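# Pull a desk cabinet's bottom drawer fully open

## Task

Open the lowest drawer of the steel cabinet standing on the desk until it is pulled out as far as it goes. It must stay open by itself at the end, not because the robot is holding it. The task fails if any tool or other loose item reaches the floor, or if the robot falls or is left tilted.

## Robot and tools

ROBOT. A Rainbow Robotics RB-Y1: a wheeled base (two drive wheels, two rear casters; 0.66 m long, 0.58 m wide, front edge 0.10 m ahead of the drive axle), a folding torso (leg with ankle, knee and hip), two 7-joint arms with parallel grippers, and a pan/tilt head. The base cannot move sideways. The bent leg can stick out past the base's front. Loose objects may occasionally be nudged by an outside push.

FRAMES. Base frame: origin on the floor midway between the drive wheels, x forward, y left, z up. The state reports chest (a spine point 0.08 m below the shoulders; x where the chest faces, z up the spine), left_hand and right_hand (the point between that hand's finger pads; fingers point along its -z, close along its x), all in the base frame. Printed hand positions can be off, more so at full reach. Odometry frame is the base frame at the start; base_odometry counts wheel turns only, so wheel slip looks like travel; heading is positive to the left, -3.142 to 3.142.

execute_actions(actions, cameras). actions is a list holding one action or none (empty: just report state and images). An action may contain:
- base: exactly one of {"translate_m": d}, a relative drive in metres, forward positive, -3 to 3; or {"rotate_rad": d}, a relative turn in radians on the spot, left/counter-clockwise positive, -3.2 to 3.2. It counts from the base position in the latest reported state.
- joints: a single dict, keyed by joint name, of absolute targets (radians, grippers in metres), covering both arms, torso and head together. Ranges: torso_squat_rad 0 to 1.2 (bigger lowers the level chest); torso_shift_rad -0.3 to 0.6 (hips forward); torso_pitch_rad -0.2 to 1.4 (forward bow); torso_yaw_rad -1.5 to 1.5 (left positive). Arm joints per side: shoulder_pitch -2.356 to 2.356 (negative swings forward/up); shoulder_roll left 0 to 3.141, right -3.141 to 0 (away from the body); shoulder_yaw -2.094 to 2.094 (positive left on both arms); elbow -2.617 to 0.01 (negative bends); forearm_roll -3.141 to 3.141; wrist_pitch -1.57 to 1.919 (negative tips hand forward); hand_roll -2.705 to 2.705; gripper_m 0 to 0.1 (pad gap). head_pan_rad -0.523 to 0.523, head_tilt_rad -0.35 to 1.57 (positive down). Done tolerance is ±0.02 rad, ±0.004 m for grippers. Torso combinations must also hold: squat+shift <= 1.52; squat-shift+pitch <= 1.57; shift+0.5pitch-0.4squat <= 0.7; shift+0.3pitch-0.5squat <= 0.39; otherwise the commanded torso joints stop partway as off_target.
- speeds: caps for this action, translate_m 0.05 to 0.4 m/s, rotate_rad 0.1 to 1.509 rad/s (default is the top). Base moves longer than 8.667 s are refused.
- min_time_s: 0.1 to 8, minimum duration of each arm/head motion.
Unknown keys or out-of-range values reject the call with no motion. Joints or base omitted may still be pushing toward earlier targets. cameras: list from head_camera, left_wrist_camera, right_wrist_camera, all; null/omitted means all, [] none. Images come after the action, in the order the pictures line gives. A reported stop cancels later motion calls in the same reply.

wait(seconds): 0 to 10, no new command; returns state and images. zoom_image(camera, region): region [x0, y0, x1, y1] pixels from the top-left, at most 504x504, on the latest full image. read_manual(section): licence texts only. finished_scene(scene): ends the scene for good and reports success; the drawer must already be open and stay so.

RESULTS. base_status and joint_status per motion: done (for the base, wheels turned the commanded amount, slip or not); off_target (resting short, maybe still pushing); limit_stop_at_<name>; contact_stop (torso or arm hit something hard, cannot lift, or pressed an arm into something); time_out (took 1.5x expected +1 s, torso 2.5x, cap 14 s); stopped_with_arm (torso halted because an arm contact-stopped). After contact_stop, time_out, stopped_with_arm or a limit stop the joint holds where it is, and a contact/time-out stop halts its whole group (torso four; each arm's seven). limit_stop_at_own_body is a pre-contact guard against arm/hand hitting torso, head, leg or base; move them apart. joint command not followed (with a cause line) means an arm's targets were withheld for self or arm-to-arm clearance; they may be retried every action until valid targets are sent. on_its_own lists uncommanded parts; held at is their target. After any stop, first back off the arms, then the torso, each in its own action. If both hands hold one object and the torso contact-stops instantly with nothing in the way, resend both arms' current joint values, then the torso command.

CAUTIONS. The base keeps driving into furniture and may keep pushing; a leg against furniture can shove the robot backward without odometry showing it. Keep the arms from striking or squeezing each other, grippers included: hard pressing ends the run. Arm joint torque at its load limit (shoulders 61.6, elbow 31.6, wrist joints 22 N m) triggers a 10 s full stop. Each arm handles about 3 kg; heavy weight far forward can tip the robot with no protection. Motors heat when holding loads: MOTOR HOT from 65 °C, OVER-TEMPERATURE FAULT at 80 °C brakes the arm (limit_stop_at_motor_heat); resend targets afterward. To grip, command an opening at least 0.005 m below the object's width; off_target is then normal. The robot holds the last command while you think. Avoid drops, slams and hard pushes, and do not knock items off the desk.

Each tool is called after "Call:" in YAML: its name, and indented under it one key for each argument.

## Session

I'll start by looking at the current state and camera images.

Call:
execute_actions:
  actions: []

Scene clock: 0.00 s.
base_odometry: x=+0.000 y=+0.000 heading=+0.000 (m, m, rad; odometry frame)
base_status: not commanded
joint_positions: torso_squat_rad=+0.350 torso_shift_rad=+0.000 torso_pitch_rad=-0.001 torso_yaw_rad=+0.001 left_shoulder_pitch_rad=-0.027 left_shoulder_roll_rad=+0.052 left_shoulder_yaw_rad=+0.011 left_elbow_rad=-0.198 left_forearm_roll_rad=+0.033 left_wrist_pitch_rad=-0.023 left_hand_roll_rad=-0.005 left_gripper_m=+0.100 right_shoulder_pitch_rad=+0.029 right_shoulder_roll_rad=+0.003 right_shoulder_yaw_rad=-0.013 right_elbow_rad=-0.201 right_forearm_roll_rad=-0.012 right_wrist_pitch_rad=-0.024 right_hand_roll_rad=-0.002 right_gripper_m=+0.100 head_pan_rad=-0.001 head_tilt_rad=+0.400
joint_status: not commanded
chest: x=-0.2283 y=+0.0004 z=+1.2474 quat_wxyz=(+1.000, +0.000, +0.000, +0.000) (m; base frame)
left_hand: x=-0.1071 y=+0.2601 z=+0.5734 quat_wxyz=(+0.992, +0.025, -0.124, +0.013) (m; base frame)
right_hand: x=-0.1453 y=-0.2191 z=+0.5671 quat_wxyz=(+0.995, +0.001, -0.099, -0.018) (m; base frame)
pictures: head_camera, left_wrist_camera, right_wrist_camera
Images, in order (width x height): head_camera 896x504, left_wrist_camera 644x364, right_wrist_camera 644x364.

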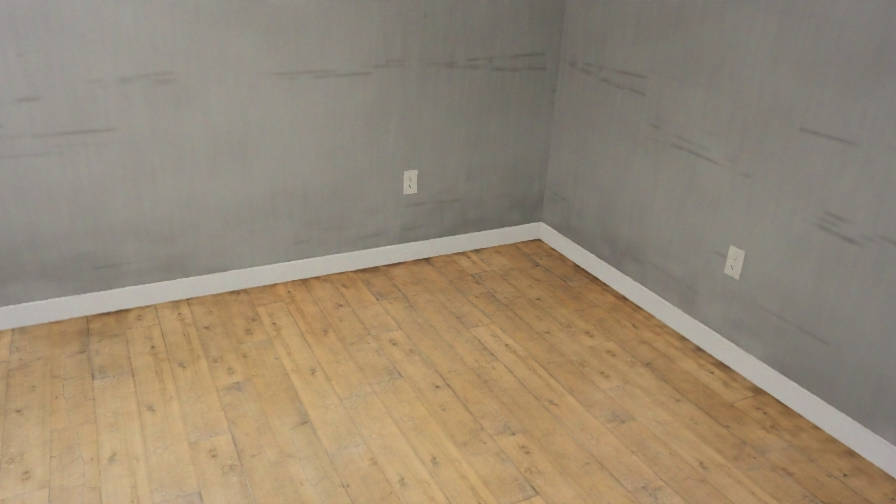

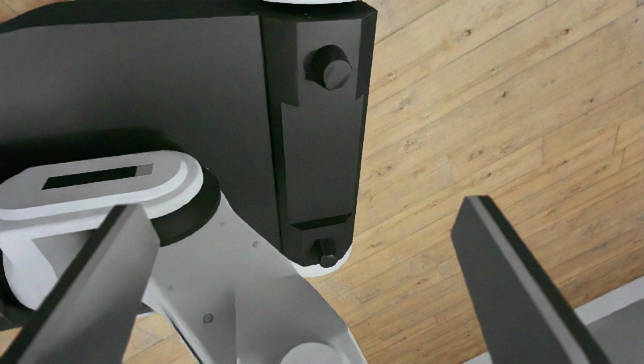

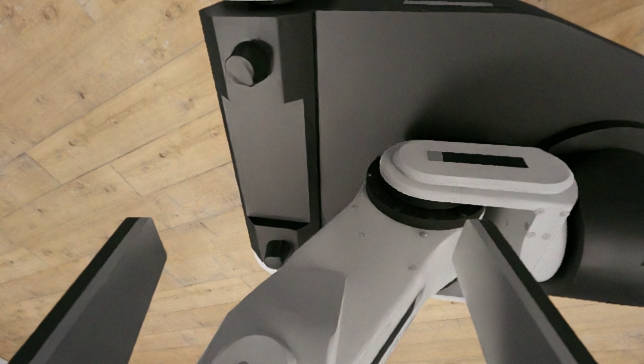

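Call:
execute_actions:
  actions:
    - {"joints": {"head_pan_rad": 0.52, "torso_yaw_rad": 1.0}}
  cameras: ["head_camera"]

Scene clock: 4.60 s.
base_odometry: x=+0.000 y=+0.000 heading=+0.000 (m, m, rad; odometry frame)
base_status: not commanded
joint_positions: torso_squat_rad=+0.350 torso_shift_rad=+0.000 torso_pitch_rad=-0.001 torso_yaw_rad=+0.778 left_shoulder_pitch_rad=-0.026 left_shoulder_roll_rad=+0.052 left_shoulder_yaw_rad=+0.011 left_elbow_rad=-0.198 left_forearm_roll_rad=+0.033 left_wrist_pitch_rad=-0.023 left_hand_roll_rad=-0.005 left_gripper_m=+0.100 right_shoulder_pitch_rad=+0.029 right_shoulder_roll_rad=+0.003 right_shoulder_yaw_rad=-0.013 right_elbow_rad=-0.201 right_forearm_roll_rad=-0.012 right_wrist_pitch_rad=-0.024 right_hand_roll_rad=-0.002 right_gripper_m=+0.100 head_pan_rad=+0.520 head_tilt_rad=+0.400
joint_status: torso_yaw_rad limit_stop_at_own_body (moved +0.777 of +0.999); the others done
on_its_own: torso_yaw_rad is held at +0.777, not at your +1.000, since a limit_stop_at_own_body
chest: x=-0.2283 y=+0.0004 z=+1.2474 quat_wxyz=(+0.925, +0.000, +0.000, +0.379) (m; base frame)
left_hand: x=-0.3239 y=+0.2700 z=+0.5732 quat_wxyz=(+0.913, +0.069, -0.105, +0.388) (m; base frame)
right_hand: x=-0.0147 y=-0.0980 z=+0.5673 quat_wxyz=(+0.928, +0.038, -0.091, +0.360) (m; base frame)
pictures: head_camera
Images, in order (width x height): head_camera 896x504.

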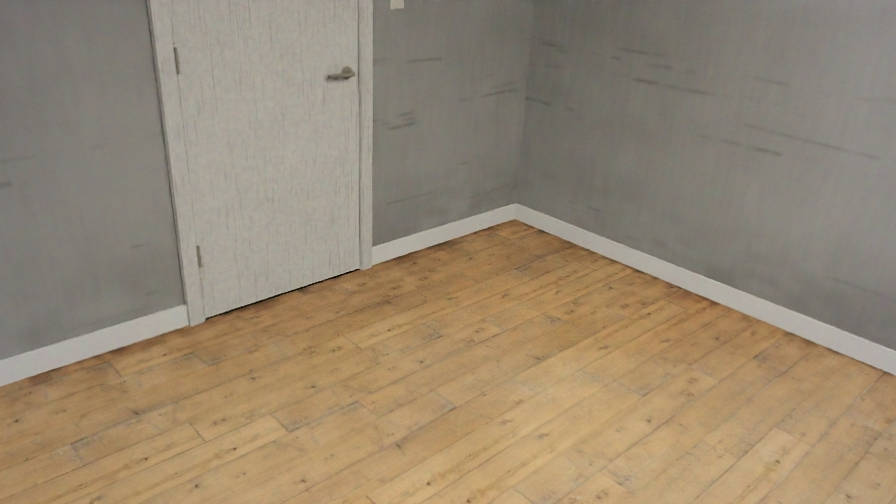

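Call:
execute_actions:
  actions:
    - {"base": {"rotate_rad": 1.5}}
  cameras: ["head_camera"]

Scene clock: 10.80 s.
base_odometry: x=+0.000 y=+0.000 heading=+1.499 (m, m, rad; odometry frame)
base_status: done
joint_positions: torso_squat_rad=+0.350 torso_shift_rad=+0.000 torso_pitch_rad=-0.001 torso_yaw_rad=+0.778 left_shoulder_pitch_rad=-0.026 left_shoulder_roll_rad=+0.052 left_shoulder_yaw_rad=+0.011 left_elbow_rad=-0.198 left_forearm_roll_rad=+0.033 left_wrist_pitch_rad=-0.023 left_hand_roll_rad=-0.005 left_gripper_m=+0.100 right_shoulder_pitch_rad=+0.029 right_shoulder_roll_rad=+0.003 right_shoulder_yaw_rad=-0.013 right_elbow_rad=-0.201 right_forearm_roll_rad=-0.012 right_wrist_pitch_rad=-0.024 right_hand_roll_rad=-0.002 right_gripper_m=+0.100 head_pan_rad=+0.520 head_tilt_rad=+0.400
joint_status: not commanded
on_its_own: torso_yaw_rad is held at +0.777, not at your +1.000, since a limit_stop_at_own_body
chest: x=-0.2284 y=+0.0004 z=+1.2474 quat_wxyz=(+0.925, +0.000, +0.000, +0.379) (m; base frame)
left_hand: x=-0.3237 y=+0.2702 z=+0.5732 quat_wxyz=(+0.913, +0.069, -0.105, +0.388) (m; base frame)
right_hand: x=-0.0148 y=-0.0982 z=+0.5673 quat_wxyz=(+0.928, +0.038, -0.091, +0.360) (m; base frame)
pictures: head_camera
Images, in order (width x height): head_camera 896x504.

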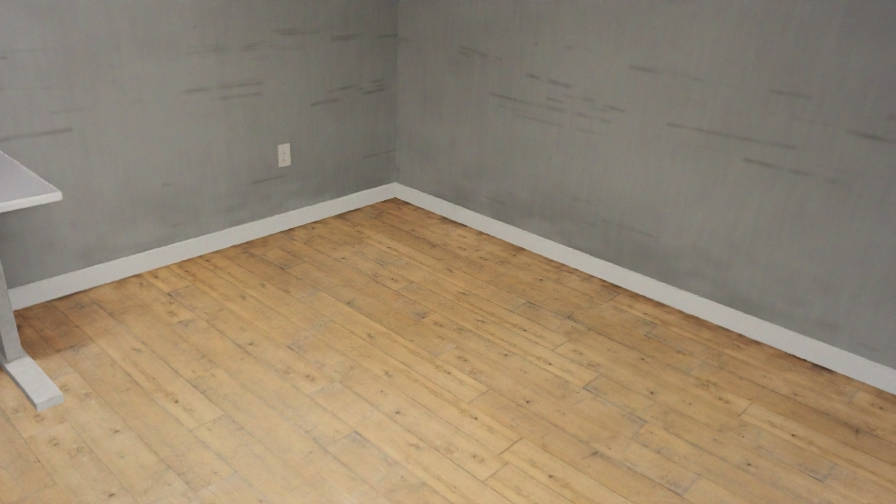

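Call:
execute_actions:
  actions:
    - {"base": {"rotate_rad": 2.25}, "joints": {"head_pan_rad": 0.0, "torso_yaw_rad": 0.0}}
  cameras: ["head_camera"]

Scene clock: 17.70 s.
base_odometry: x=+0.000 y=+0.000 heading=-2.534 (m, m, rad; odometry frame)
base_status: done
joint_positions: torso_squat_rad=+0.350 torso_shift_rad=+0.000 torso_pitch_rad=-0.001 torso_yaw_rad=+0.000 left_shoulder_pitch_rad=-0.027 left_shoulder_roll_rad=+0.052 left_shoulder_yaw_rad=+0.011 left_elbow_rad=-0.198 left_forearm_roll_rad=+0.033 left_wrist_pitch_rad=-0.023 left_hand_roll_rad=-0.005 left_gripper_m=+0.100 right_shoulder_pitch_rad=+0.029 right_shoulder_roll_rad=+0.003 right_shoulder_yaw_rad=-0.013 right_elbow_rad=-0.201 right_forearm_roll_rad=-0.012 right_wrist_pitch_rad=-0.024 right_hand_roll_rad=-0.002 right_gripper_m=+0.100 head_pan_rad=+0.000 head_tilt_rad=+0.400
joint_status: all done
chest: x=-0.2284 y=+0.0004 z=+1.2474 quat_wxyz=(+1.000, +0.000, +0.000, +0.000) (m; base frame)
left_hand: x=-0.1068 y=+0.2600 z=+0.5734 quat_wxyz=(+0.992, +0.024, -0.124, +0.013) (m; base frame)
right_hand: x=-0.1456 y=-0.2193 z=+0.5671 quat_wxyz=(+0.995, +0.001, -0.099, -0.019) (m; base frame)
pictures: head_camera
Images, in order (width x height): head_camera 896x504.

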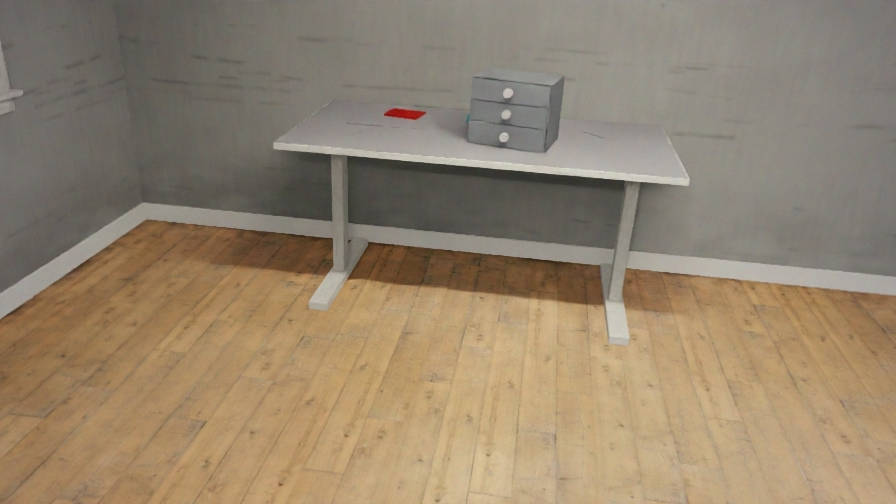

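Call:
zoom_image:
  camera: "head_camera"
  region: [260, 50, 700, 200]

Region (260, 50, 700, 200) of head_camera's 896x504 image, scaled by 1.145, with more detail than that image has; it fills the top 172 rows of this view, and the rest is white.

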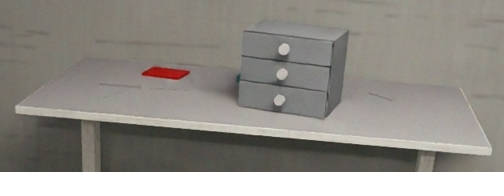

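Call:
execute_actions:
  actions:
    - {"base": {"translate_m": 1.4}, "joints": {"head_tilt_rad": 0.5}}
  cameras: ["head_camera"]

Scene clock: 44.40 s.
base_odometry: x=-1.150 y=-0.799 heading=-2.534 (m, m, rad; odometry frame)
base_status: done
joint_positions: torso_squat_rad=+0.350 torso_shift_rad=+0.000 torso_pitch_rad=-0.001 torso_yaw_rad=+0.000 left_shoulder_pitch_rad=-0.027 left_shoulder_roll_rad=+0.052 left_shoulder_yaw_rad=+0.011 left_elbow_rad=-0.198 left_forearm_roll_rad=+0.033 left_wrist_pitch_rad=-0.023 left_hand_roll_rad=-0.005 left_gripper_m=+0.100 right_shoulder_pitch_rad=+0.029 right_shoulder_roll_rad=+0.003 right_shoulder_yaw_rad=-0.013 right_elbow_rad=-0.201 right_forearm_roll_rad=-0.012 right_wrist_pitch_rad=-0.024 right_hand_roll_rad=-0.002 right_gripper_m=+0.100 head_pan_rad=+0.000 head_tilt_rad=+0.500
joint_status: all done
chest: x=-0.2283 y=+0.0004 z=+1.2474 quat_wxyz=(+1.000, +0.000, +0.000, +0.000) (m; base frame)
left_hand: x=-0.1068 y=+0.2600 z=+0.5734 quat_wxyz=(+0.992, +0.024, -0.124, +0.013) (m; base frame)
right_hand: x=-0.1454 y=-0.2192 z=+0.5671 quat_wxyz=(+0.995, +0.001, -0.099, -0.019) (m; base frame)
pictures: head_camera
Images, in order (width x height): head_camera 896x504.

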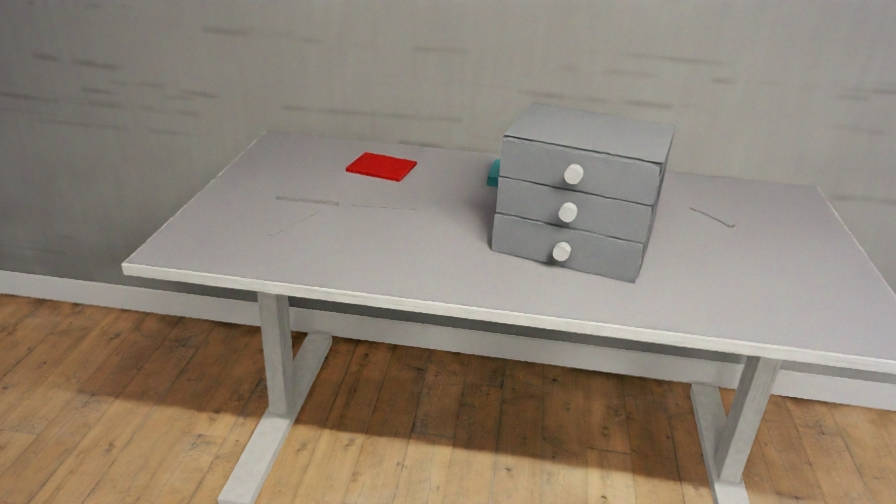

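Call:
zoom_image:
  camera: "head_camera"
  region: [470, 90, 700, 300]

Call:
execute_actions:
  actions:
    - {"joints": {"head_tilt_rad": 0.75, "head_pan_rad": -0.3}}
  cameras: ["head_camera"]

Region (470, 90, 700, 300) of head_camera's 896x504 image, scaled by 2.191, with more detail than that image has; it fills the top 460 rows of this view, and the rest is white.

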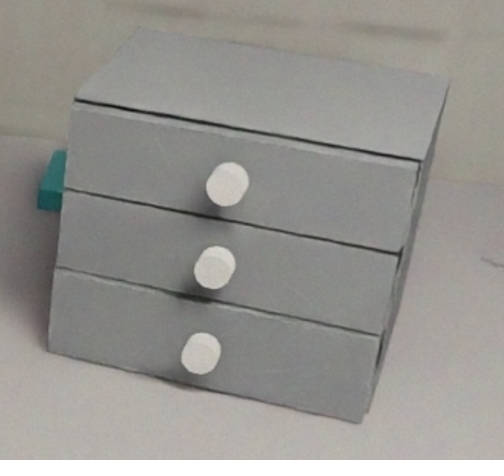

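Scene clock: 80.90 s.
base_odometry: x=-1.150 y=-0.799 heading=-2.534 (m, m, rad; odometry frame)
base_status: not commanded
joint_positions: torso_squat_rad=+0.350 torso_shift_rad=+0.000 torso_pitch_rad=-0.001 torso_yaw_rad=+0.000 left_shoulder_pitch_rad=-0.027 left_shoulder_roll_rad=+0.052 left_shoulder_yaw_rad=+0.011 left_elbow_rad=-0.198 left_forearm_roll_rad=+0.033 left_wrist_pitch_rad=-0.023 left_hand_roll_rad=-0.005 left_gripper_m=+0.100 right_shoulder_pitch_rad=+0.029 right_shoulder_roll_rad=+0.003 right_shoulder_yaw_rad=-0.013 right_elbow_rad=-0.201 right_forearm_roll_rad=-0.012 right_wrist_pitch_rad=-0.024 right_hand_roll_rad=-0.002 right_gripper_m=+0.100 head_pan_rad=-0.300 head_tilt_rad=+0.750
joint_status: all done
chest: x=-0.2283 y=+0.0004 z=+1.2474 quat_wxyz=(+1.000, +0.000, +0.000, +0.000) (m; base frame)
left_hand: x=-0.1068 y=+0.2600 z=+0.5734 quat_wxyz=(+0.992, +0.024, -0.124, +0.013) (m; base frame)
right_hand: x=-0.1454 y=-0.2192 z=+0.5671 quat_wxyz=(+0.995, +0.001, -0.099, -0.019) (m; base frame)
pictures: head_camera
Images, in order (width x height): head_camera 896x504.

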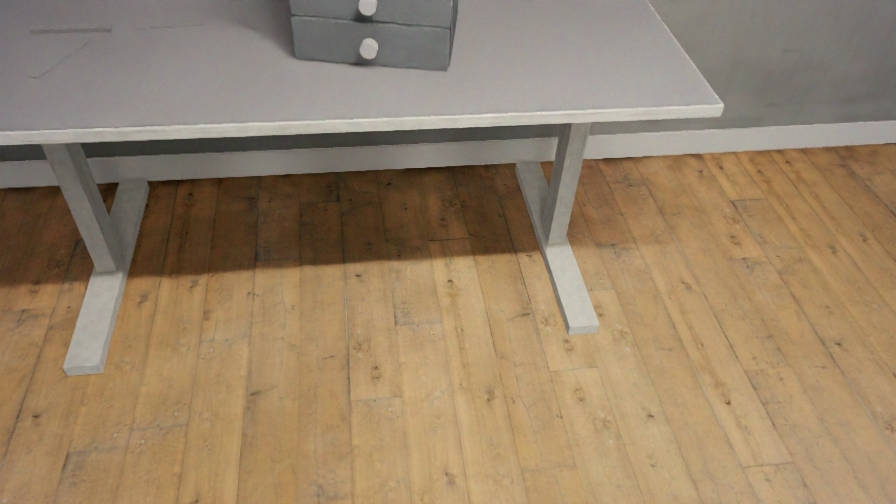

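Call:
execute_actions:
  actions:
    - {"base": {"rotate_rad": -0.42}, "joints": {"head_tilt_rad": 0.6, "head_pan_rad": 0.1, "torso_shift_rad": 0.15, "left_shoulder_pitch_rad": 0.0, "left_shoulder_roll_rad": 0.05, "left_shoulder_yaw_rad": 0.0, "left_elbow_rad": -1.08, "left_forearm_roll_rad": 0.0, "left_wrist_pitch_rad": 0.03, "left_hand_roll_rad": -1.571}}
  cameras: ["head_camera", "left_wrist_camera"]

Scene clock: 159.57 s.
base_odometry: x=-1.149 y=-0.799 heading=-2.953 (m, m, rad; odometry frame)
base_status: done
joint_positions: torso_squat_rad=+0.350 torso_shift_rad=+0.150 torso_pitch_rad=-0.001 torso_yaw_rad=+0.000 left_shoulder_pitch_rad=+0.000 left_shoulder_roll_rad=+0.050 left_shoulder_yaw_rad=+0.000 left_elbow_rad=-1.080 left_forearm_roll_rad=+0.000 left_wrist_pitch_rad=+0.030 left_hand_roll_rad=-1.571 left_gripper_m=+0.100 right_shoulder_pitch_rad=+0.029 right_shoulder_roll_rad=+0.003 right_shoulder_yaw_rad=-0.013 right_elbow_rad=-0.201 right_forearm_roll_rad=-0.012 right_wrist_pitch_rad=-0.024 right_hand_roll_rad=-0.002 right_gripper_m=+0.100 head_pan_rad=+0.100 head_tilt_rad=+0.600
joint_status: all done
chest: x=-0.1299 y=+0.0005 z=+1.2400 quat_wxyz=(+1.000, +0.000, +0.000, +0.000) (m; base frame)
left_hand: x=+0.3127 y=+0.2476 z=+0.7825 quat_wxyz=(+0.603, +0.370, -0.339, -0.620) (m; base frame)
right_hand: x=-0.0471 y=-0.2192 z=+0.5597 quat_wxyz=(+0.995, +0.001, -0.099, -0.019) (m; base frame)
pictures: head_camera, left_wrist_camera
Images, in order (width x height): head_camera 896x504, left_wrist_camera 644x364.

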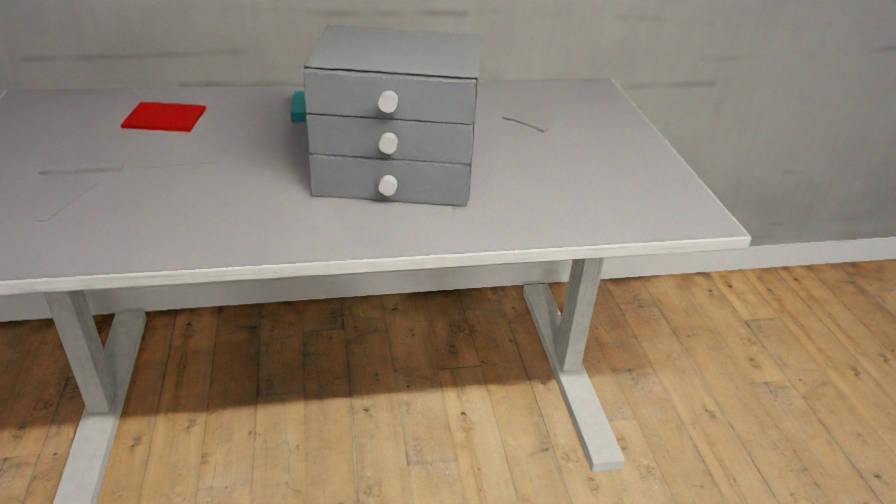

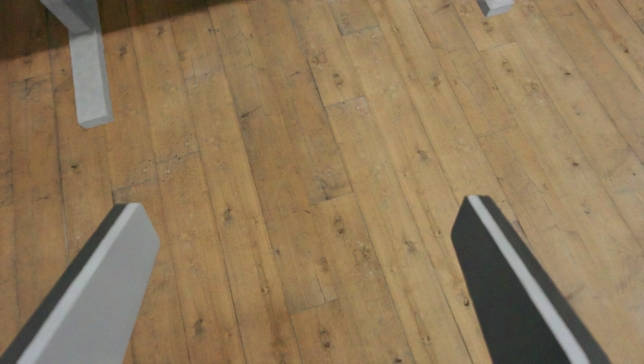

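Call:
zoom_image:
  camera: "head_camera"
  region: [280, 10, 500, 230]

Region (280, 10, 500, 230) of head_camera's 896x504 image, scaled by 2.291, with more detail than that image has.

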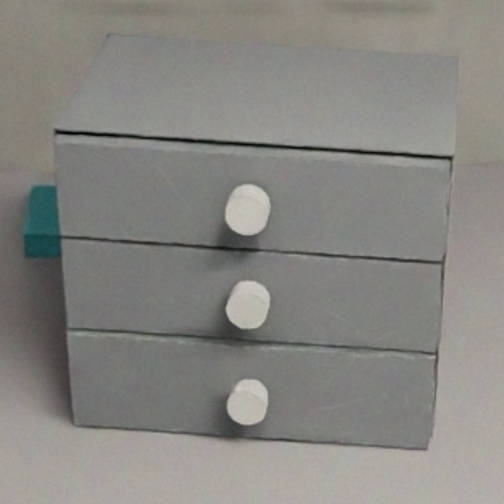

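Call:
execute_actions:
  actions:
    - {"base": {"translate_m": 0.56}, "joints": {"head_tilt_rad": 0.85, "head_pan_rad": 0.3}}
  cameras: ["head_camera", "left_wrist_camera"]

Scene clock: 176.27 s.
base_odometry: x=-1.700 y=-0.904 heading=-2.953 (m, m, rad; odometry frame)
base_status: done
joint_positions: torso_squat_rad=+0.350 torso_shift_rad=+0.150 torso_pitch_rad=-0.001 torso_yaw_rad=+0.000 left_shoulder_pitch_rad=+0.000 left_shoulder_roll_rad=+0.050 left_shoulder_yaw_rad=+0.000 left_elbow_rad=-1.080 left_forearm_roll_rad=+0.000 left_wrist_pitch_rad=+0.030 left_hand_roll_rad=-1.571 left_gripper_m=+0.100 right_shoulder_pitch_rad=+0.029 right_shoulder_roll_rad=+0.003 right_shoulder_yaw_rad=-0.013 right_elbow_rad=-0.201 right_forearm_roll_rad=-0.012 right_wrist_pitch_rad=-0.024 right_hand_roll_rad=-0.002 right_gripper_m=+0.100 head_pan_rad=+0.300 head_tilt_rad=+0.850
joint_status: all done
chest: x=-0.1299 y=+0.0005 z=+1.2400 quat_wxyz=(+1.000, +0.000, +0.000, +0.000) (m; base frame)
left_hand: x=+0.3126 y=+0.2476 z=+0.7824 quat_wxyz=(+0.603, +0.370, -0.339, -0.620) (m; base frame)
right_hand: x=-0.0470 y=-0.2192 z=+0.5597 quat_wxyz=(+0.995, +0.001, -0.099, -0.019) (m; base frame)
pictures: head_camera, left_wrist_camera
Images, in order (width x height): head_camera 896x504, left_wrist_camera 644x364.

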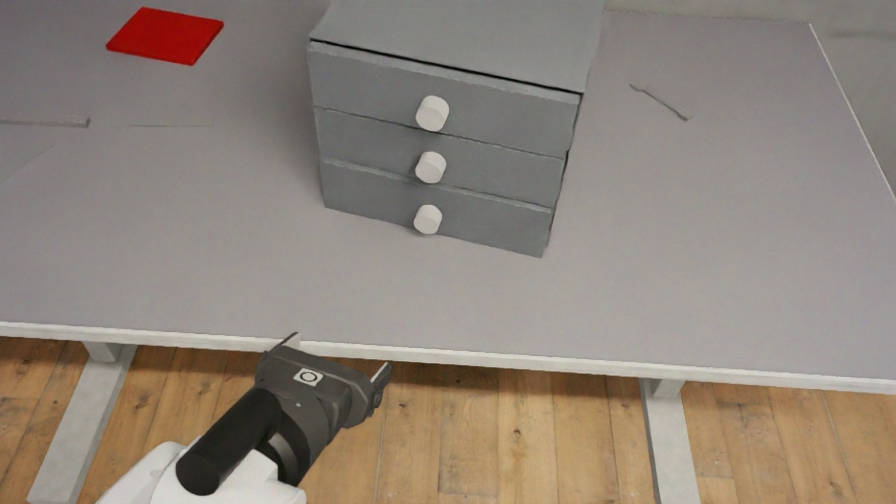

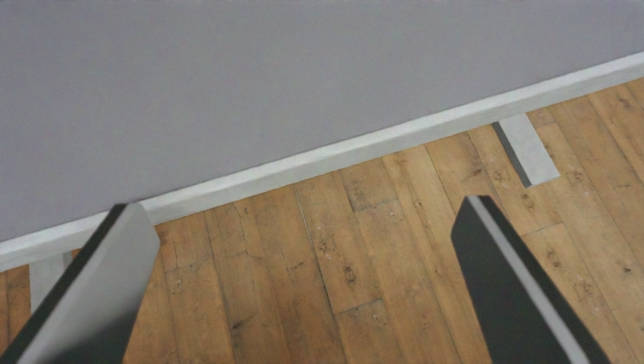

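Call:
zoom_image:
  camera: "head_camera"
  region: [230, 170, 570, 450]

Region (230, 170, 570, 450) of head_camera's 896x504 image, scaled by 1.482, with more detail than that image has; it fills the top 415 rows of this view, and the rest is white.

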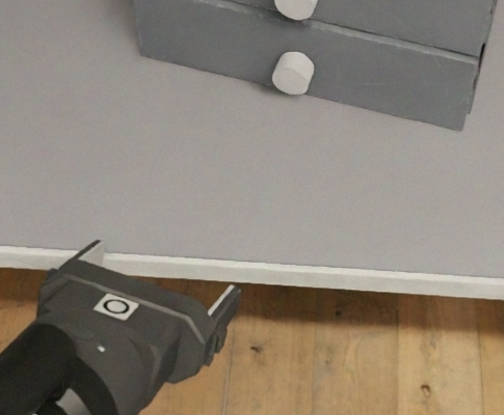

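Call:
execute_actions:
  actions:
    - {"base": {"translate_m": 0.13}, "joints": {"left_shoulder_roll_rad": 0.0, "left_shoulder_yaw_rad": -0.012, "head_tilt_rad": 0.95, "head_pan_rad": 0.35}, "speeds": {"translate_m": 0.2}}
  cameras: ["head_camera", "left_wrist_camera"]

Scene clock: 212.73 s.
base_odometry: x=-1.827 y=-0.929 heading=-2.953 (m, m, rad; odometry frame)
base_status: done
joint_positions: torso_squat_rad=+0.350 torso_shift_rad=+0.150 torso_pitch_rad=-0.001 torso_yaw_rad=+0.000 left_shoulder_pitch_rad=+0.000 left_shoulder_roll_rad=+0.000 left_shoulder_yaw_rad=-0.012 left_elbow_rad=-1.080 left_forearm_roll_rad=+0.000 left_wrist_pitch_rad=+0.030 left_hand_roll_rad=-1.571 left_gripper_m=+0.100 right_shoulder_pitch_rad=+0.029 right_shoulder_roll_rad=+0.003 right_shoulder_yaw_rad=-0.013 right_elbow_rad=-0.201 right_forearm_roll_rad=-0.012 right_wrist_pitch_rad=-0.024 right_hand_roll_rad=-0.002 right_gripper_m=+0.100 head_pan_rad=+0.350 head_tilt_rad=+0.950
joint_status: all done
chest: x=-0.1300 y=+0.0004 z=+1.2400 quat_wxyz=(+1.000, +0.000, +0.000, +0.000) (m; base frame)
left_hand: x=+0.3125 y=+0.2153 z=+0.7817 quat_wxyz=(+0.608, +0.353, -0.357, -0.615) (m; base frame)
right_hand: x=-0.0471 y=-0.2192 z=+0.5597 quat_wxyz=(+0.995, +0.001, -0.099, -0.019) (m; base frame)
pictures: head_camera, left_wrist_camera
Images, in order (width x height): head_camera 896x504, left_wrist_camera 644x364.

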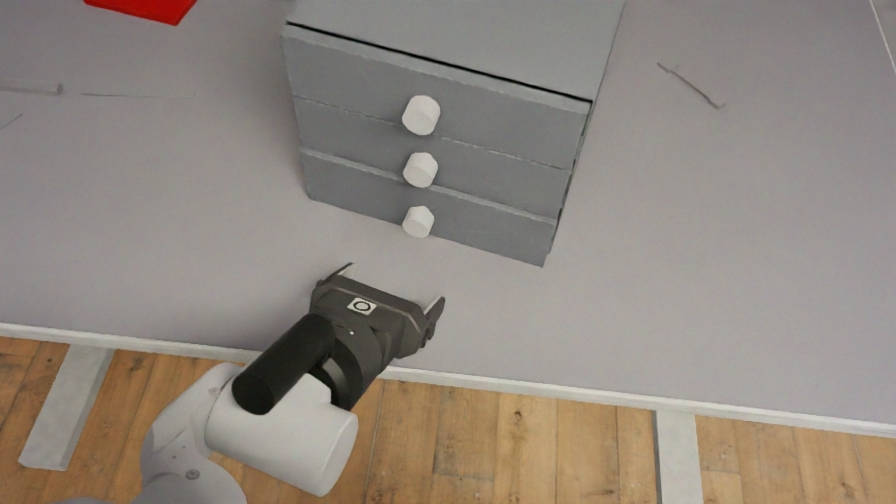

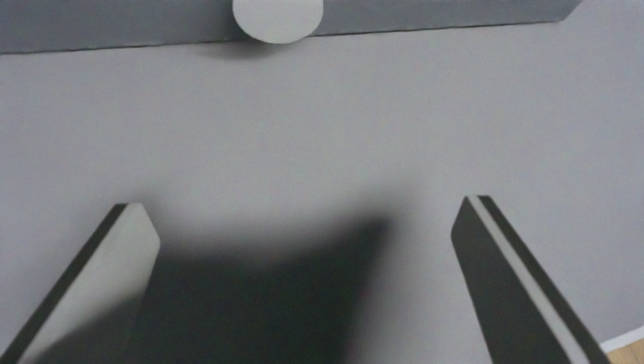

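Call:
execute_actions:
  actions:
    - {"base": {"translate_m": 0.075}, "joints": {"left_shoulder_yaw_rad": 0.012, "left_elbow_rad": -1.03, "left_wrist_pitch_rad": -0.02}, "speeds": {"translate_m": 0.15}}
  cameras: ["head_camera", "left_wrist_camera"]

Scene clock: 238.57 s.
base_odometry: x=-1.901 y=-0.943 heading=-2.953 (m, m, rad; odometry frame)
base_status: done
joint_positions: torso_squat_rad=+0.350 torso_shift_rad=+0.150 torso_pitch_rad=-0.001 torso_yaw_rad=+0.000 left_shoulder_pitch_rad=+0.000 left_shoulder_roll_rad=+0.000 left_shoulder_yaw_rad=+0.012 left_elbow_rad=-1.030 left_forearm_roll_rad=+0.000 left_wrist_pitch_rad=-0.020 left_hand_roll_rad=-1.571 left_gripper_m=+0.100 right_shoulder_pitch_rad=+0.029 right_shoulder_roll_rad=+0.003 right_shoulder_yaw_rad=-0.013 right_elbow_rad=-0.201 right_forearm_roll_rad=-0.012 right_wrist_pitch_rad=-0.024 right_hand_roll_rad=-0.002 right_gripper_m=+0.100 head_pan_rad=+0.350 head_tilt_rad=+0.950
joint_status: all done
chest: x=-0.1300 y=+0.0004 z=+1.2400 quat_wxyz=(+1.000, +0.000, +0.000, +0.000) (m; base frame)
left_hand: x=+0.3048 y=+0.2255 z=+0.7713 quat_wxyz=(+0.615, +0.357, -0.352, -0.608) (m; base frame)
right_hand: x=-0.0471 y=-0.2192 z=+0.5597 quat_wxyz=(+0.995, +0.001, -0.099, -0.019) (m; base frame)
pictures: head_camera, left_wrist_camera
Images, in order (width x height): head_camera 896x504, left_wrist_camera 644x364.

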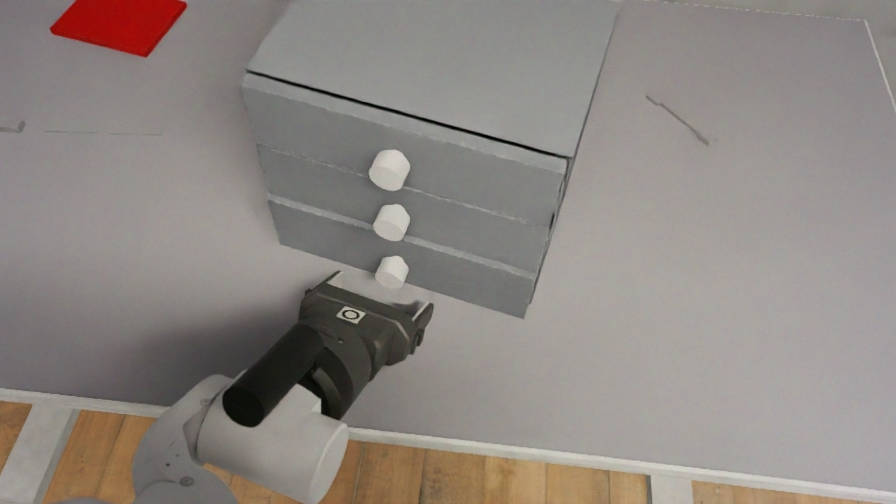

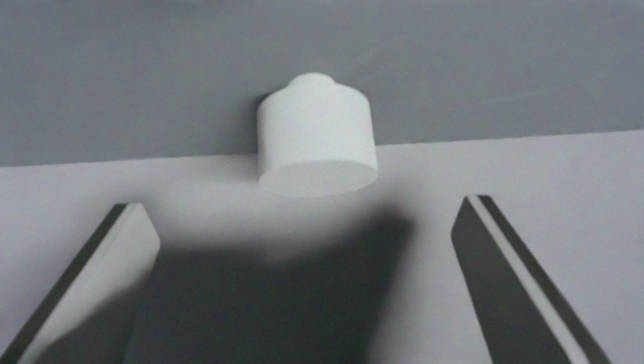

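Call:
execute_actions:
  actions:
    - {"base": {"translate_m": 0.028}, "joints": {"left_shoulder_yaw_rad": 0.003, "left_elbow_rad": -1.063, "left_wrist_pitch_rad": 0.013, "left_gripper_m": 0.07}, "speeds": {"translate_m": 0.08}}
  cameras: ["head_camera", "left_wrist_camera"]

Scene clock: 251.67 s.
base_odometry: x=-1.929 y=-0.948 heading=-2.953 (m, m, rad; odometry frame)
base_status: done
joint_positions: torso_squat_rad=+0.350 torso_shift_rad=+0.150 torso_pitch_rad=-0.001 torso_yaw_rad=+0.000 left_shoulder_pitch_rad=+0.000 left_shoulder_roll_rad=+0.000 left_shoulder_yaw_rad=+0.003 left_elbow_rad=-1.063 left_forearm_roll_rad=+0.000 left_wrist_pitch_rad=+0.013 left_hand_roll_rad=-1.571 left_gripper_m=+0.070 right_shoulder_pitch_rad=+0.029 right_shoulder_roll_rad=+0.003 right_shoulder_yaw_rad=-0.013 right_elbow_rad=-0.201 right_forearm_roll_rad=-0.012 right_wrist_pitch_rad=-0.024 right_hand_roll_rad=-0.002 right_gripper_m=+0.100 head_pan_rad=+0.350 head_tilt_rad=+0.950
joint_status: all done
chest: x=-0.1300 y=+0.0004 z=+1.2400 quat_wxyz=(+1.000, +0.000, +0.000, +0.000) (m; base frame)
left_hand: x=+0.3099 y=+0.2220 z=+0.7780 quat_wxyz=(+0.613, +0.355, -0.354, -0.611) (m; base frame)
right_hand: x=-0.0471 y=-0.2192 z=+0.5597 quat_wxyz=(+0.995, +0.001, -0.099, -0.019) (m; base frame)
pictures: head_camera, left_wrist_camera
Images, in order (width x height): head_camera 896x504, left_wrist_camera 644x364.

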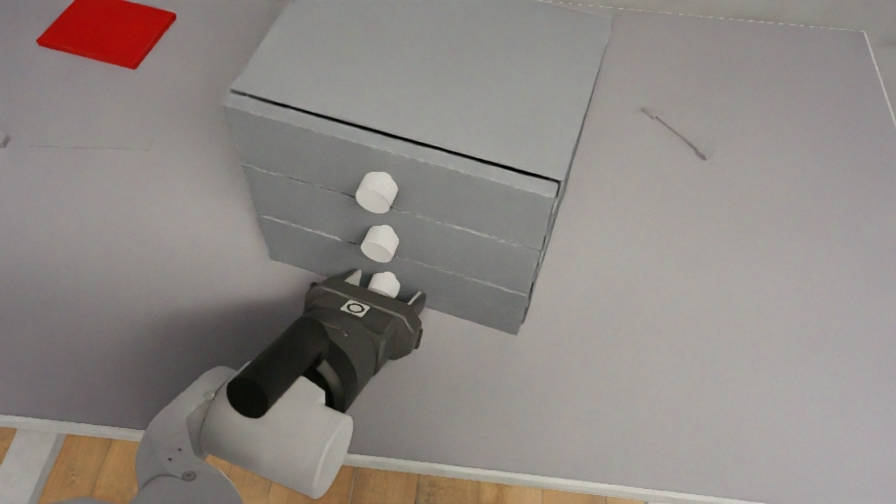

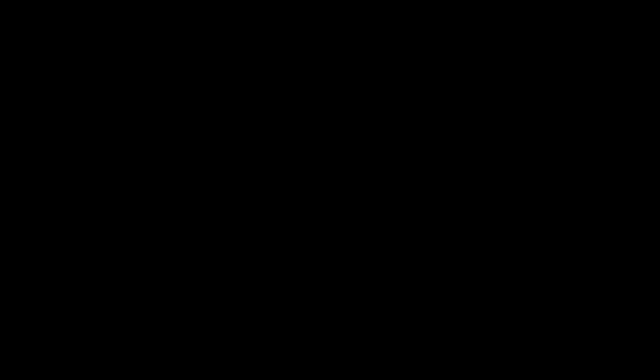

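Call:
zoom_image:
  camera: "head_camera"
  region: [280, 200, 480, 370]

Region (280, 200, 480, 370) of head_camera's 896x504 image, scaled by 2.520, with more detail than that image has; it fills the top 428 rows of this view, and the rest is white.

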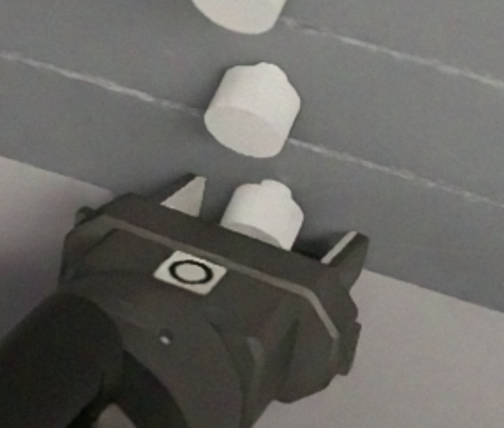

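The fingers straddle the knob. I'll close the gripper now.

Call:
execute_actions:
  actions:
    - {"joints": {"left_gripper_m": 0.02}}
  cameras: ["head_camera"]

Scene clock: 256.40 s.
base_odometry: x=-1.929 y=-0.948 heading=-2.953 (m, m, rad; odometry frame)
base_status: not commanded
joint_positions: torso_squat_rad=+0.350 torso_shift_rad=+0.150 torso_pitch_rad=-0.001 torso_yaw_rad=+0.000 left_shoulder_pitch_rad=+0.000 left_shoulder_roll_rad=+0.000 left_shoulder_yaw_rad=+0.003 left_elbow_rad=-1.063 left_forearm_roll_rad=+0.000 left_wrist_pitch_rad=+0.013 left_hand_roll_rad=-1.571 left_gripper_m=+0.032 right_shoulder_pitch_rad=+0.029 right_shoulder_roll_rad=+0.003 right_shoulder_yaw_rad=-0.013 right_elbow_rad=-0.201 right_forearm_roll_rad=-0.012 right_wrist_pitch_rad=-0.024 right_hand_roll_rad=-0.002 right_gripper_m=+0.100 head_pan_rad=+0.350 head_tilt_rad=+0.950
joint_status: left_gripper_m off_target (ended at +0.032, target +0.020)
chest: x=-0.1300 y=+0.0004 z=+1.2400 quat_wxyz=(+1.000, +0.000, +0.000, +0.000) (m; base frame)
left_hand: x=+0.3099 y=+0.2220 z=+0.7780 quat_wxyz=(+0.613, +0.355, -0.354, -0.611) (m; base frame)
right_hand: x=-0.0471 y=-0.2192 z=+0.5597 quat_wxyz=(+0.995, +0.001, -0.099, -0.019) (m; base frame)
pictures: head_camera
Images, in order (width x height): head_camera 896x504.

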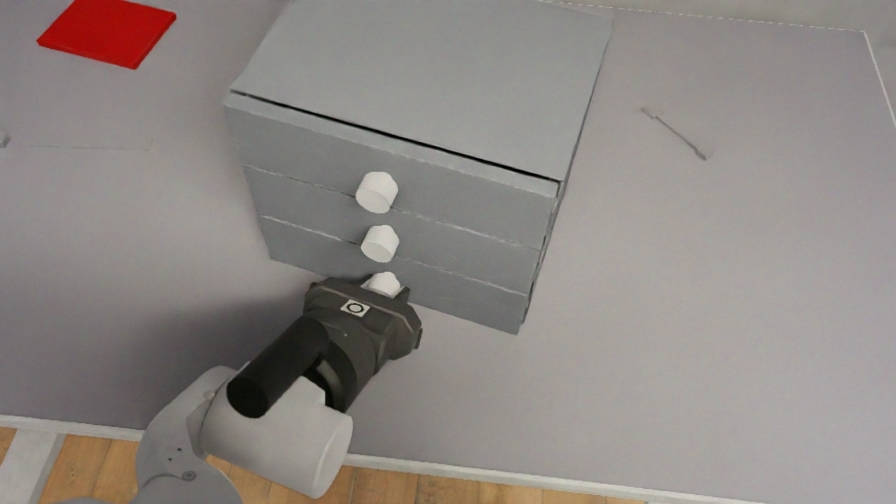

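Call:
execute_actions:
  actions:
    - {"base": {"translate_m": -0.13}, "joints": {"left_shoulder_yaw_rad": -0.007, "left_gripper_m": 0.02}, "speeds": {"translate_m": 0.1}, "min_time_s": 1.5}
  cameras: ["head_camera", "left_wrist_camera"]

Scene clock: 260.50 s.
base_odometry: x=-1.801 y=-0.924 heading=-2.953 (m, m, rad; odometry frame)
base_status: done
joint_positions: torso_squat_rad=+0.350 torso_shift_rad=+0.150 torso_pitch_rad=-0.001 torso_yaw_rad=+0.000 left_shoulder_pitch_rad=+0.000 left_shoulder_roll_rad=-0.001 left_shoulder_yaw_rad=-0.007 left_elbow_rad=-1.063 left_forearm_roll_rad=+0.000 left_wrist_pitch_rad=+0.013 left_hand_roll_rad=-1.571 left_gripper_m=+0.032 right_shoulder_pitch_rad=+0.029 right_shoulder_roll_rad=+0.003 right_shoulder_yaw_rad=-0.013 right_elbow_rad=-0.201 right_forearm_roll_rad=-0.012 right_wrist_pitch_rad=-0.024 right_hand_roll_rad=-0.002 right_gripper_m=+0.100 head_pan_rad=+0.350 head_tilt_rad=+0.950
joint_status: left_gripper_m off_target (ended at +0.032, target +0.020); the others done
chest: x=-0.1301 y=+0.0004 z=+1.2400 quat_wxyz=(+1.000, +0.000, +0.000, +0.000) (m; base frame)
left_hand: x=+0.3099 y=+0.2168 z=+0.7780 quat_wxyz=(+0.610, +0.353, -0.356, -0.614) (m; base frame)
right_hand: x=-0.0471 y=-0.2192 z=+0.5597 quat_wxyz=(+0.995, +0.001, -0.099, -0.019) (m; base frame)
pictures: head_camera, left_wrist_camera
Images, in order (width x height): head_camera 896x504, left_wrist_camera 644x364.

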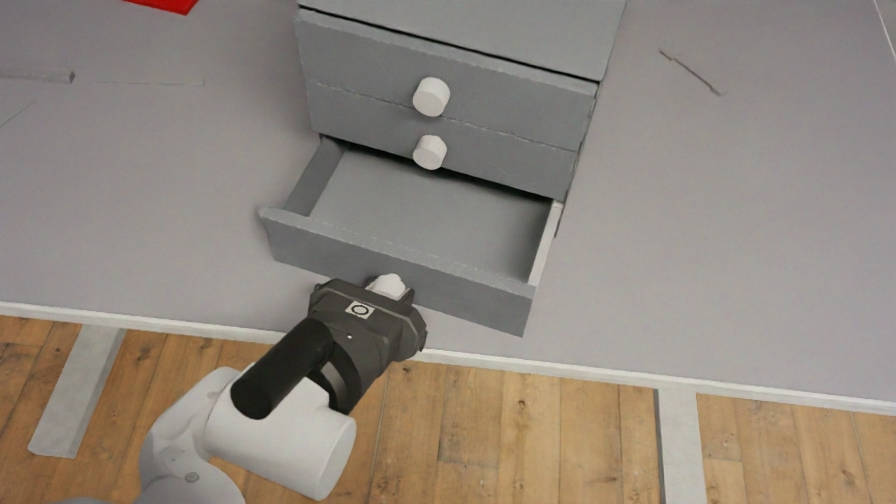

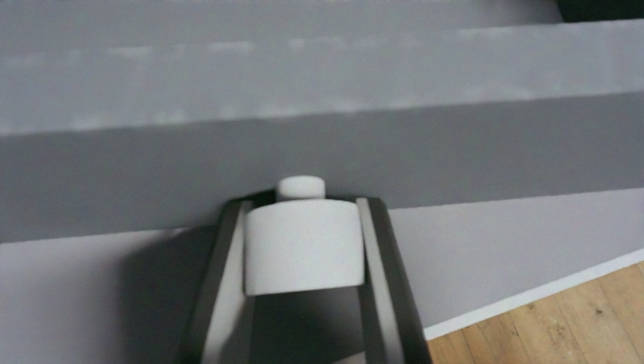

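Call:
execute_actions:
  actions:
    - {"base": {"translate_m": -0.04}, "joints": {"left_shoulder_yaw_rad": -0.01, "left_gripper_m": 0.02}, "speeds": {"translate_m": 0.05}}
  cameras: ["head_camera", "left_wrist_camera"]

Scene clock: 265.00 s.
base_odometry: x=-1.762 y=-0.916 heading=-2.953 (m, m, rad; odometry frame)
base_status: done
joint_positions: torso_squat_rad=+0.350 torso_shift_rad=+0.150 torso_pitch_rad=-0.001 torso_yaw_rad=+0.000 left_shoulder_pitch_rad=+0.000 left_shoulder_roll_rad=-0.001 left_shoulder_yaw_rad=-0.011 left_elbow_rad=-1.063 left_forearm_roll_rad=+0.000 left_wrist_pitch_rad=+0.013 left_hand_roll_rad=-1.571 left_gripper_m=+0.032 right_shoulder_pitch_rad=+0.029 right_shoulder_roll_rad=+0.003 right_shoulder_yaw_rad=-0.013 right_elbow_rad=-0.201 right_forearm_roll_rad=-0.012 right_wrist_pitch_rad=-0.024 right_hand_roll_rad=-0.002 right_gripper_m=+0.100 head_pan_rad=+0.350 head_tilt_rad=+0.950
joint_status: left_gripper_m off_target (ended at +0.032, target +0.020); the others done
chest: x=-0.1300 y=+0.0004 z=+1.2400 quat_wxyz=(+1.000, +0.000, +0.000, +0.000) (m; base frame)
left_hand: x=+0.3099 y=+0.2151 z=+0.7780 quat_wxyz=(+0.609, +0.352, -0.357, -0.615) (m; base frame)
right_hand: x=-0.0472 y=-0.2193 z=+0.5597 quat_wxyz=(+0.995, +0.001, -0.099, -0.019) (m; base frame)
pictures: head_camera, left_wrist_camera
Images, in order (width x height): head_camera 896x504, left_wrist_camera 644x364.

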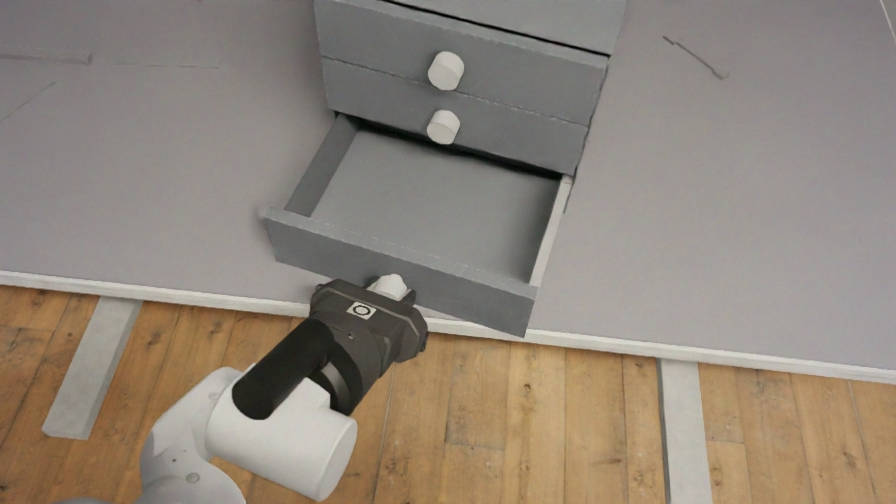

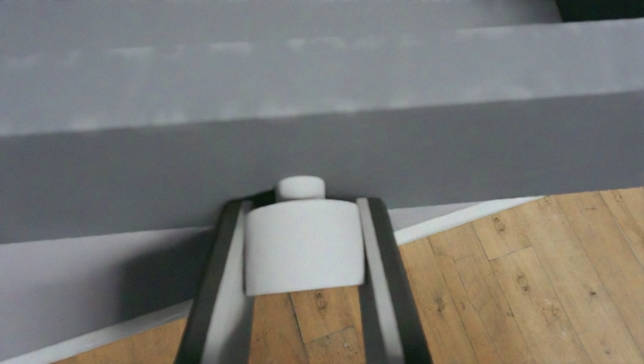

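Call:
execute_actions:
  actions:
    - {"base": {"translate_m": -0.025}, "joints": {"left_shoulder_yaw_rad": -0.012, "left_gripper_m": 0.02}, "speeds": {"translate_m": 0.05}}
  cameras: ["head_camera", "left_wrist_camera"]

Scene clock: 271.13 s.
base_odometry: x=-1.737 y=-0.911 heading=-2.953 (m, m, rad; odometry frame)
base_status: done
joint_positions: torso_squat_rad=+0.350 torso_shift_rad=+0.150 torso_pitch_rad=-0.001 torso_yaw_rad=+0.000 left_shoulder_pitch_rad=+0.000 left_shoulder_roll_rad=-0.001 left_shoulder_yaw_rad=-0.013 left_elbow_rad=-1.063 left_forearm_roll_rad=+0.000 left_wrist_pitch_rad=+0.013 left_hand_roll_rad=-1.571 left_gripper_m=+0.032 right_shoulder_pitch_rad=+0.029 right_shoulder_roll_rad=+0.003 right_shoulder_yaw_rad=-0.013 right_elbow_rad=-0.201 right_forearm_roll_rad=-0.012 right_wrist_pitch_rad=-0.024 right_hand_roll_rad=-0.002 right_gripper_m=+0.100 head_pan_rad=+0.350 head_tilt_rad=+0.950
joint_status: left_gripper_m off_target (ended at +0.032, target +0.020); the others done
chest: x=-0.1300 y=+0.0004 z=+1.2400 quat_wxyz=(+1.000, +0.000, +0.000, +0.000) (m; base frame)
left_hand: x=+0.3100 y=+0.2140 z=+0.7781 quat_wxyz=(+0.608, +0.352, -0.357, -0.616) (m; base frame)
right_hand: x=-0.0472 y=-0.2193 z=+0.5597 quat_wxyz=(+0.995, +0.001, -0.099, -0.019) (m; base frame)
pictures: head_camera, left_wrist_camera
Images, in order (width x height): head_camera 896x504, left_wrist_camera 644x364.

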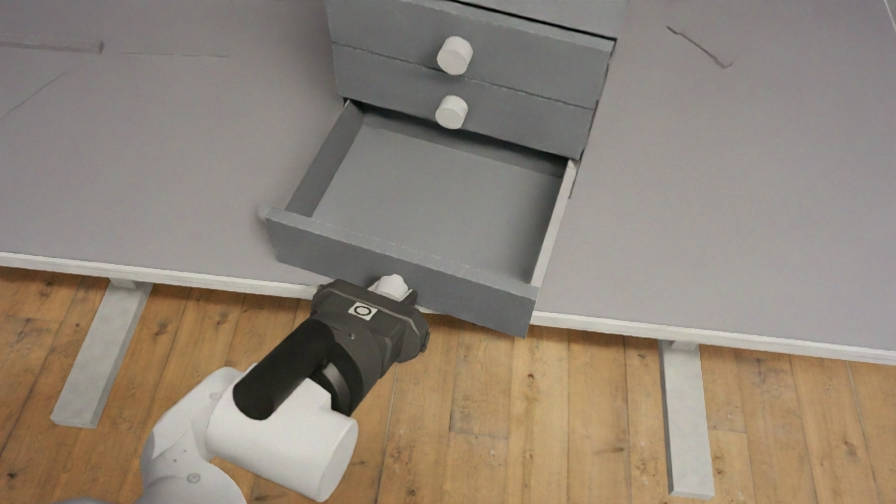

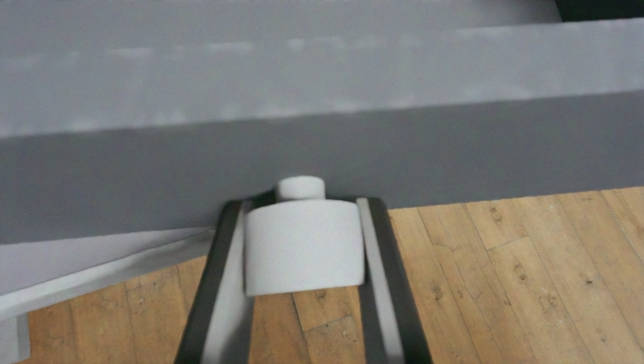

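Call:
execute_actions:
  actions:
    - {"base": {"translate_m": -0.02}, "joints": {"left_shoulder_yaw_rad": -0.014, "left_gripper_m": 0.02}, "speeds": {"translate_m": 0.05}}
  cameras: ["head_camera", "left_wrist_camera"]

Scene clock: 273.90 s.
base_odometry: x=-1.717 y=-0.908 heading=-2.953 (m, m, rad; odometry frame)
base_status: done
joint_positions: torso_squat_rad=+0.350 torso_shift_rad=+0.150 torso_pitch_rad=-0.001 torso_yaw_rad=+0.000 left_shoulder_pitch_rad=-0.003 left_shoulder_roll_rad=-0.001 left_shoulder_yaw_rad=-0.015 left_elbow_rad=-1.064 left_forearm_roll_rad=+0.000 left_wrist_pitch_rad=+0.013 left_hand_roll_rad=-1.571 left_gripper_m=+0.031 right_shoulder_pitch_rad=+0.029 right_shoulder_roll_rad=+0.003 right_shoulder_yaw_rad=-0.013 right_elbow_rad=-0.201 right_forearm_roll_rad=-0.012 right_wrist_pitch_rad=-0.024 right_hand_roll_rad=-0.002 right_gripper_m=+0.100 head_pan_rad=+0.350 head_tilt_rad=+0.950
joint_status: left_gripper_m off_target (ended at +0.031, target +0.020); the others done
chest: x=-0.1298 y=+0.0004 z=+1.2400 quat_wxyz=(+1.000, +0.000, +0.000, +0.000) (m; base frame)
left_hand: x=+0.3118 y=+0.2130 z=+0.7797 quat_wxyz=(+0.606, +0.353, -0.359, -0.616) (m; base frame)
right_hand: x=-0.0471 y=-0.2193 z=+0.5597 quat_wxyz=(+0.995, +0.001, -0.099, -0.019) (m; base frame)
pictures: head_camera, left_wrist_camera
Images, in order (width x height): head_camera 896x504, left_wrist_camera 644x364.

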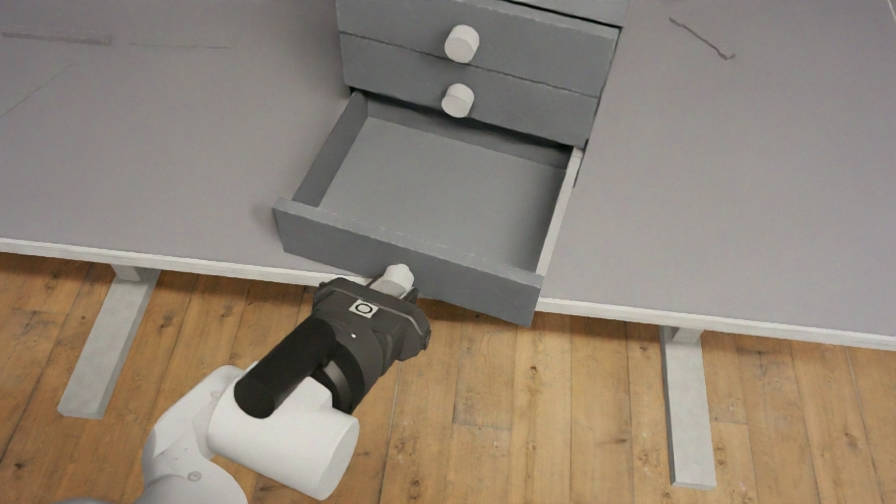

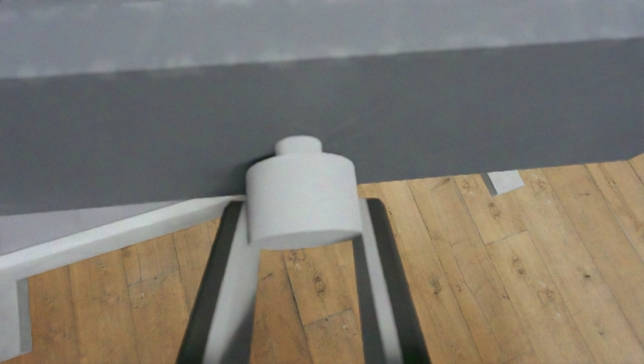

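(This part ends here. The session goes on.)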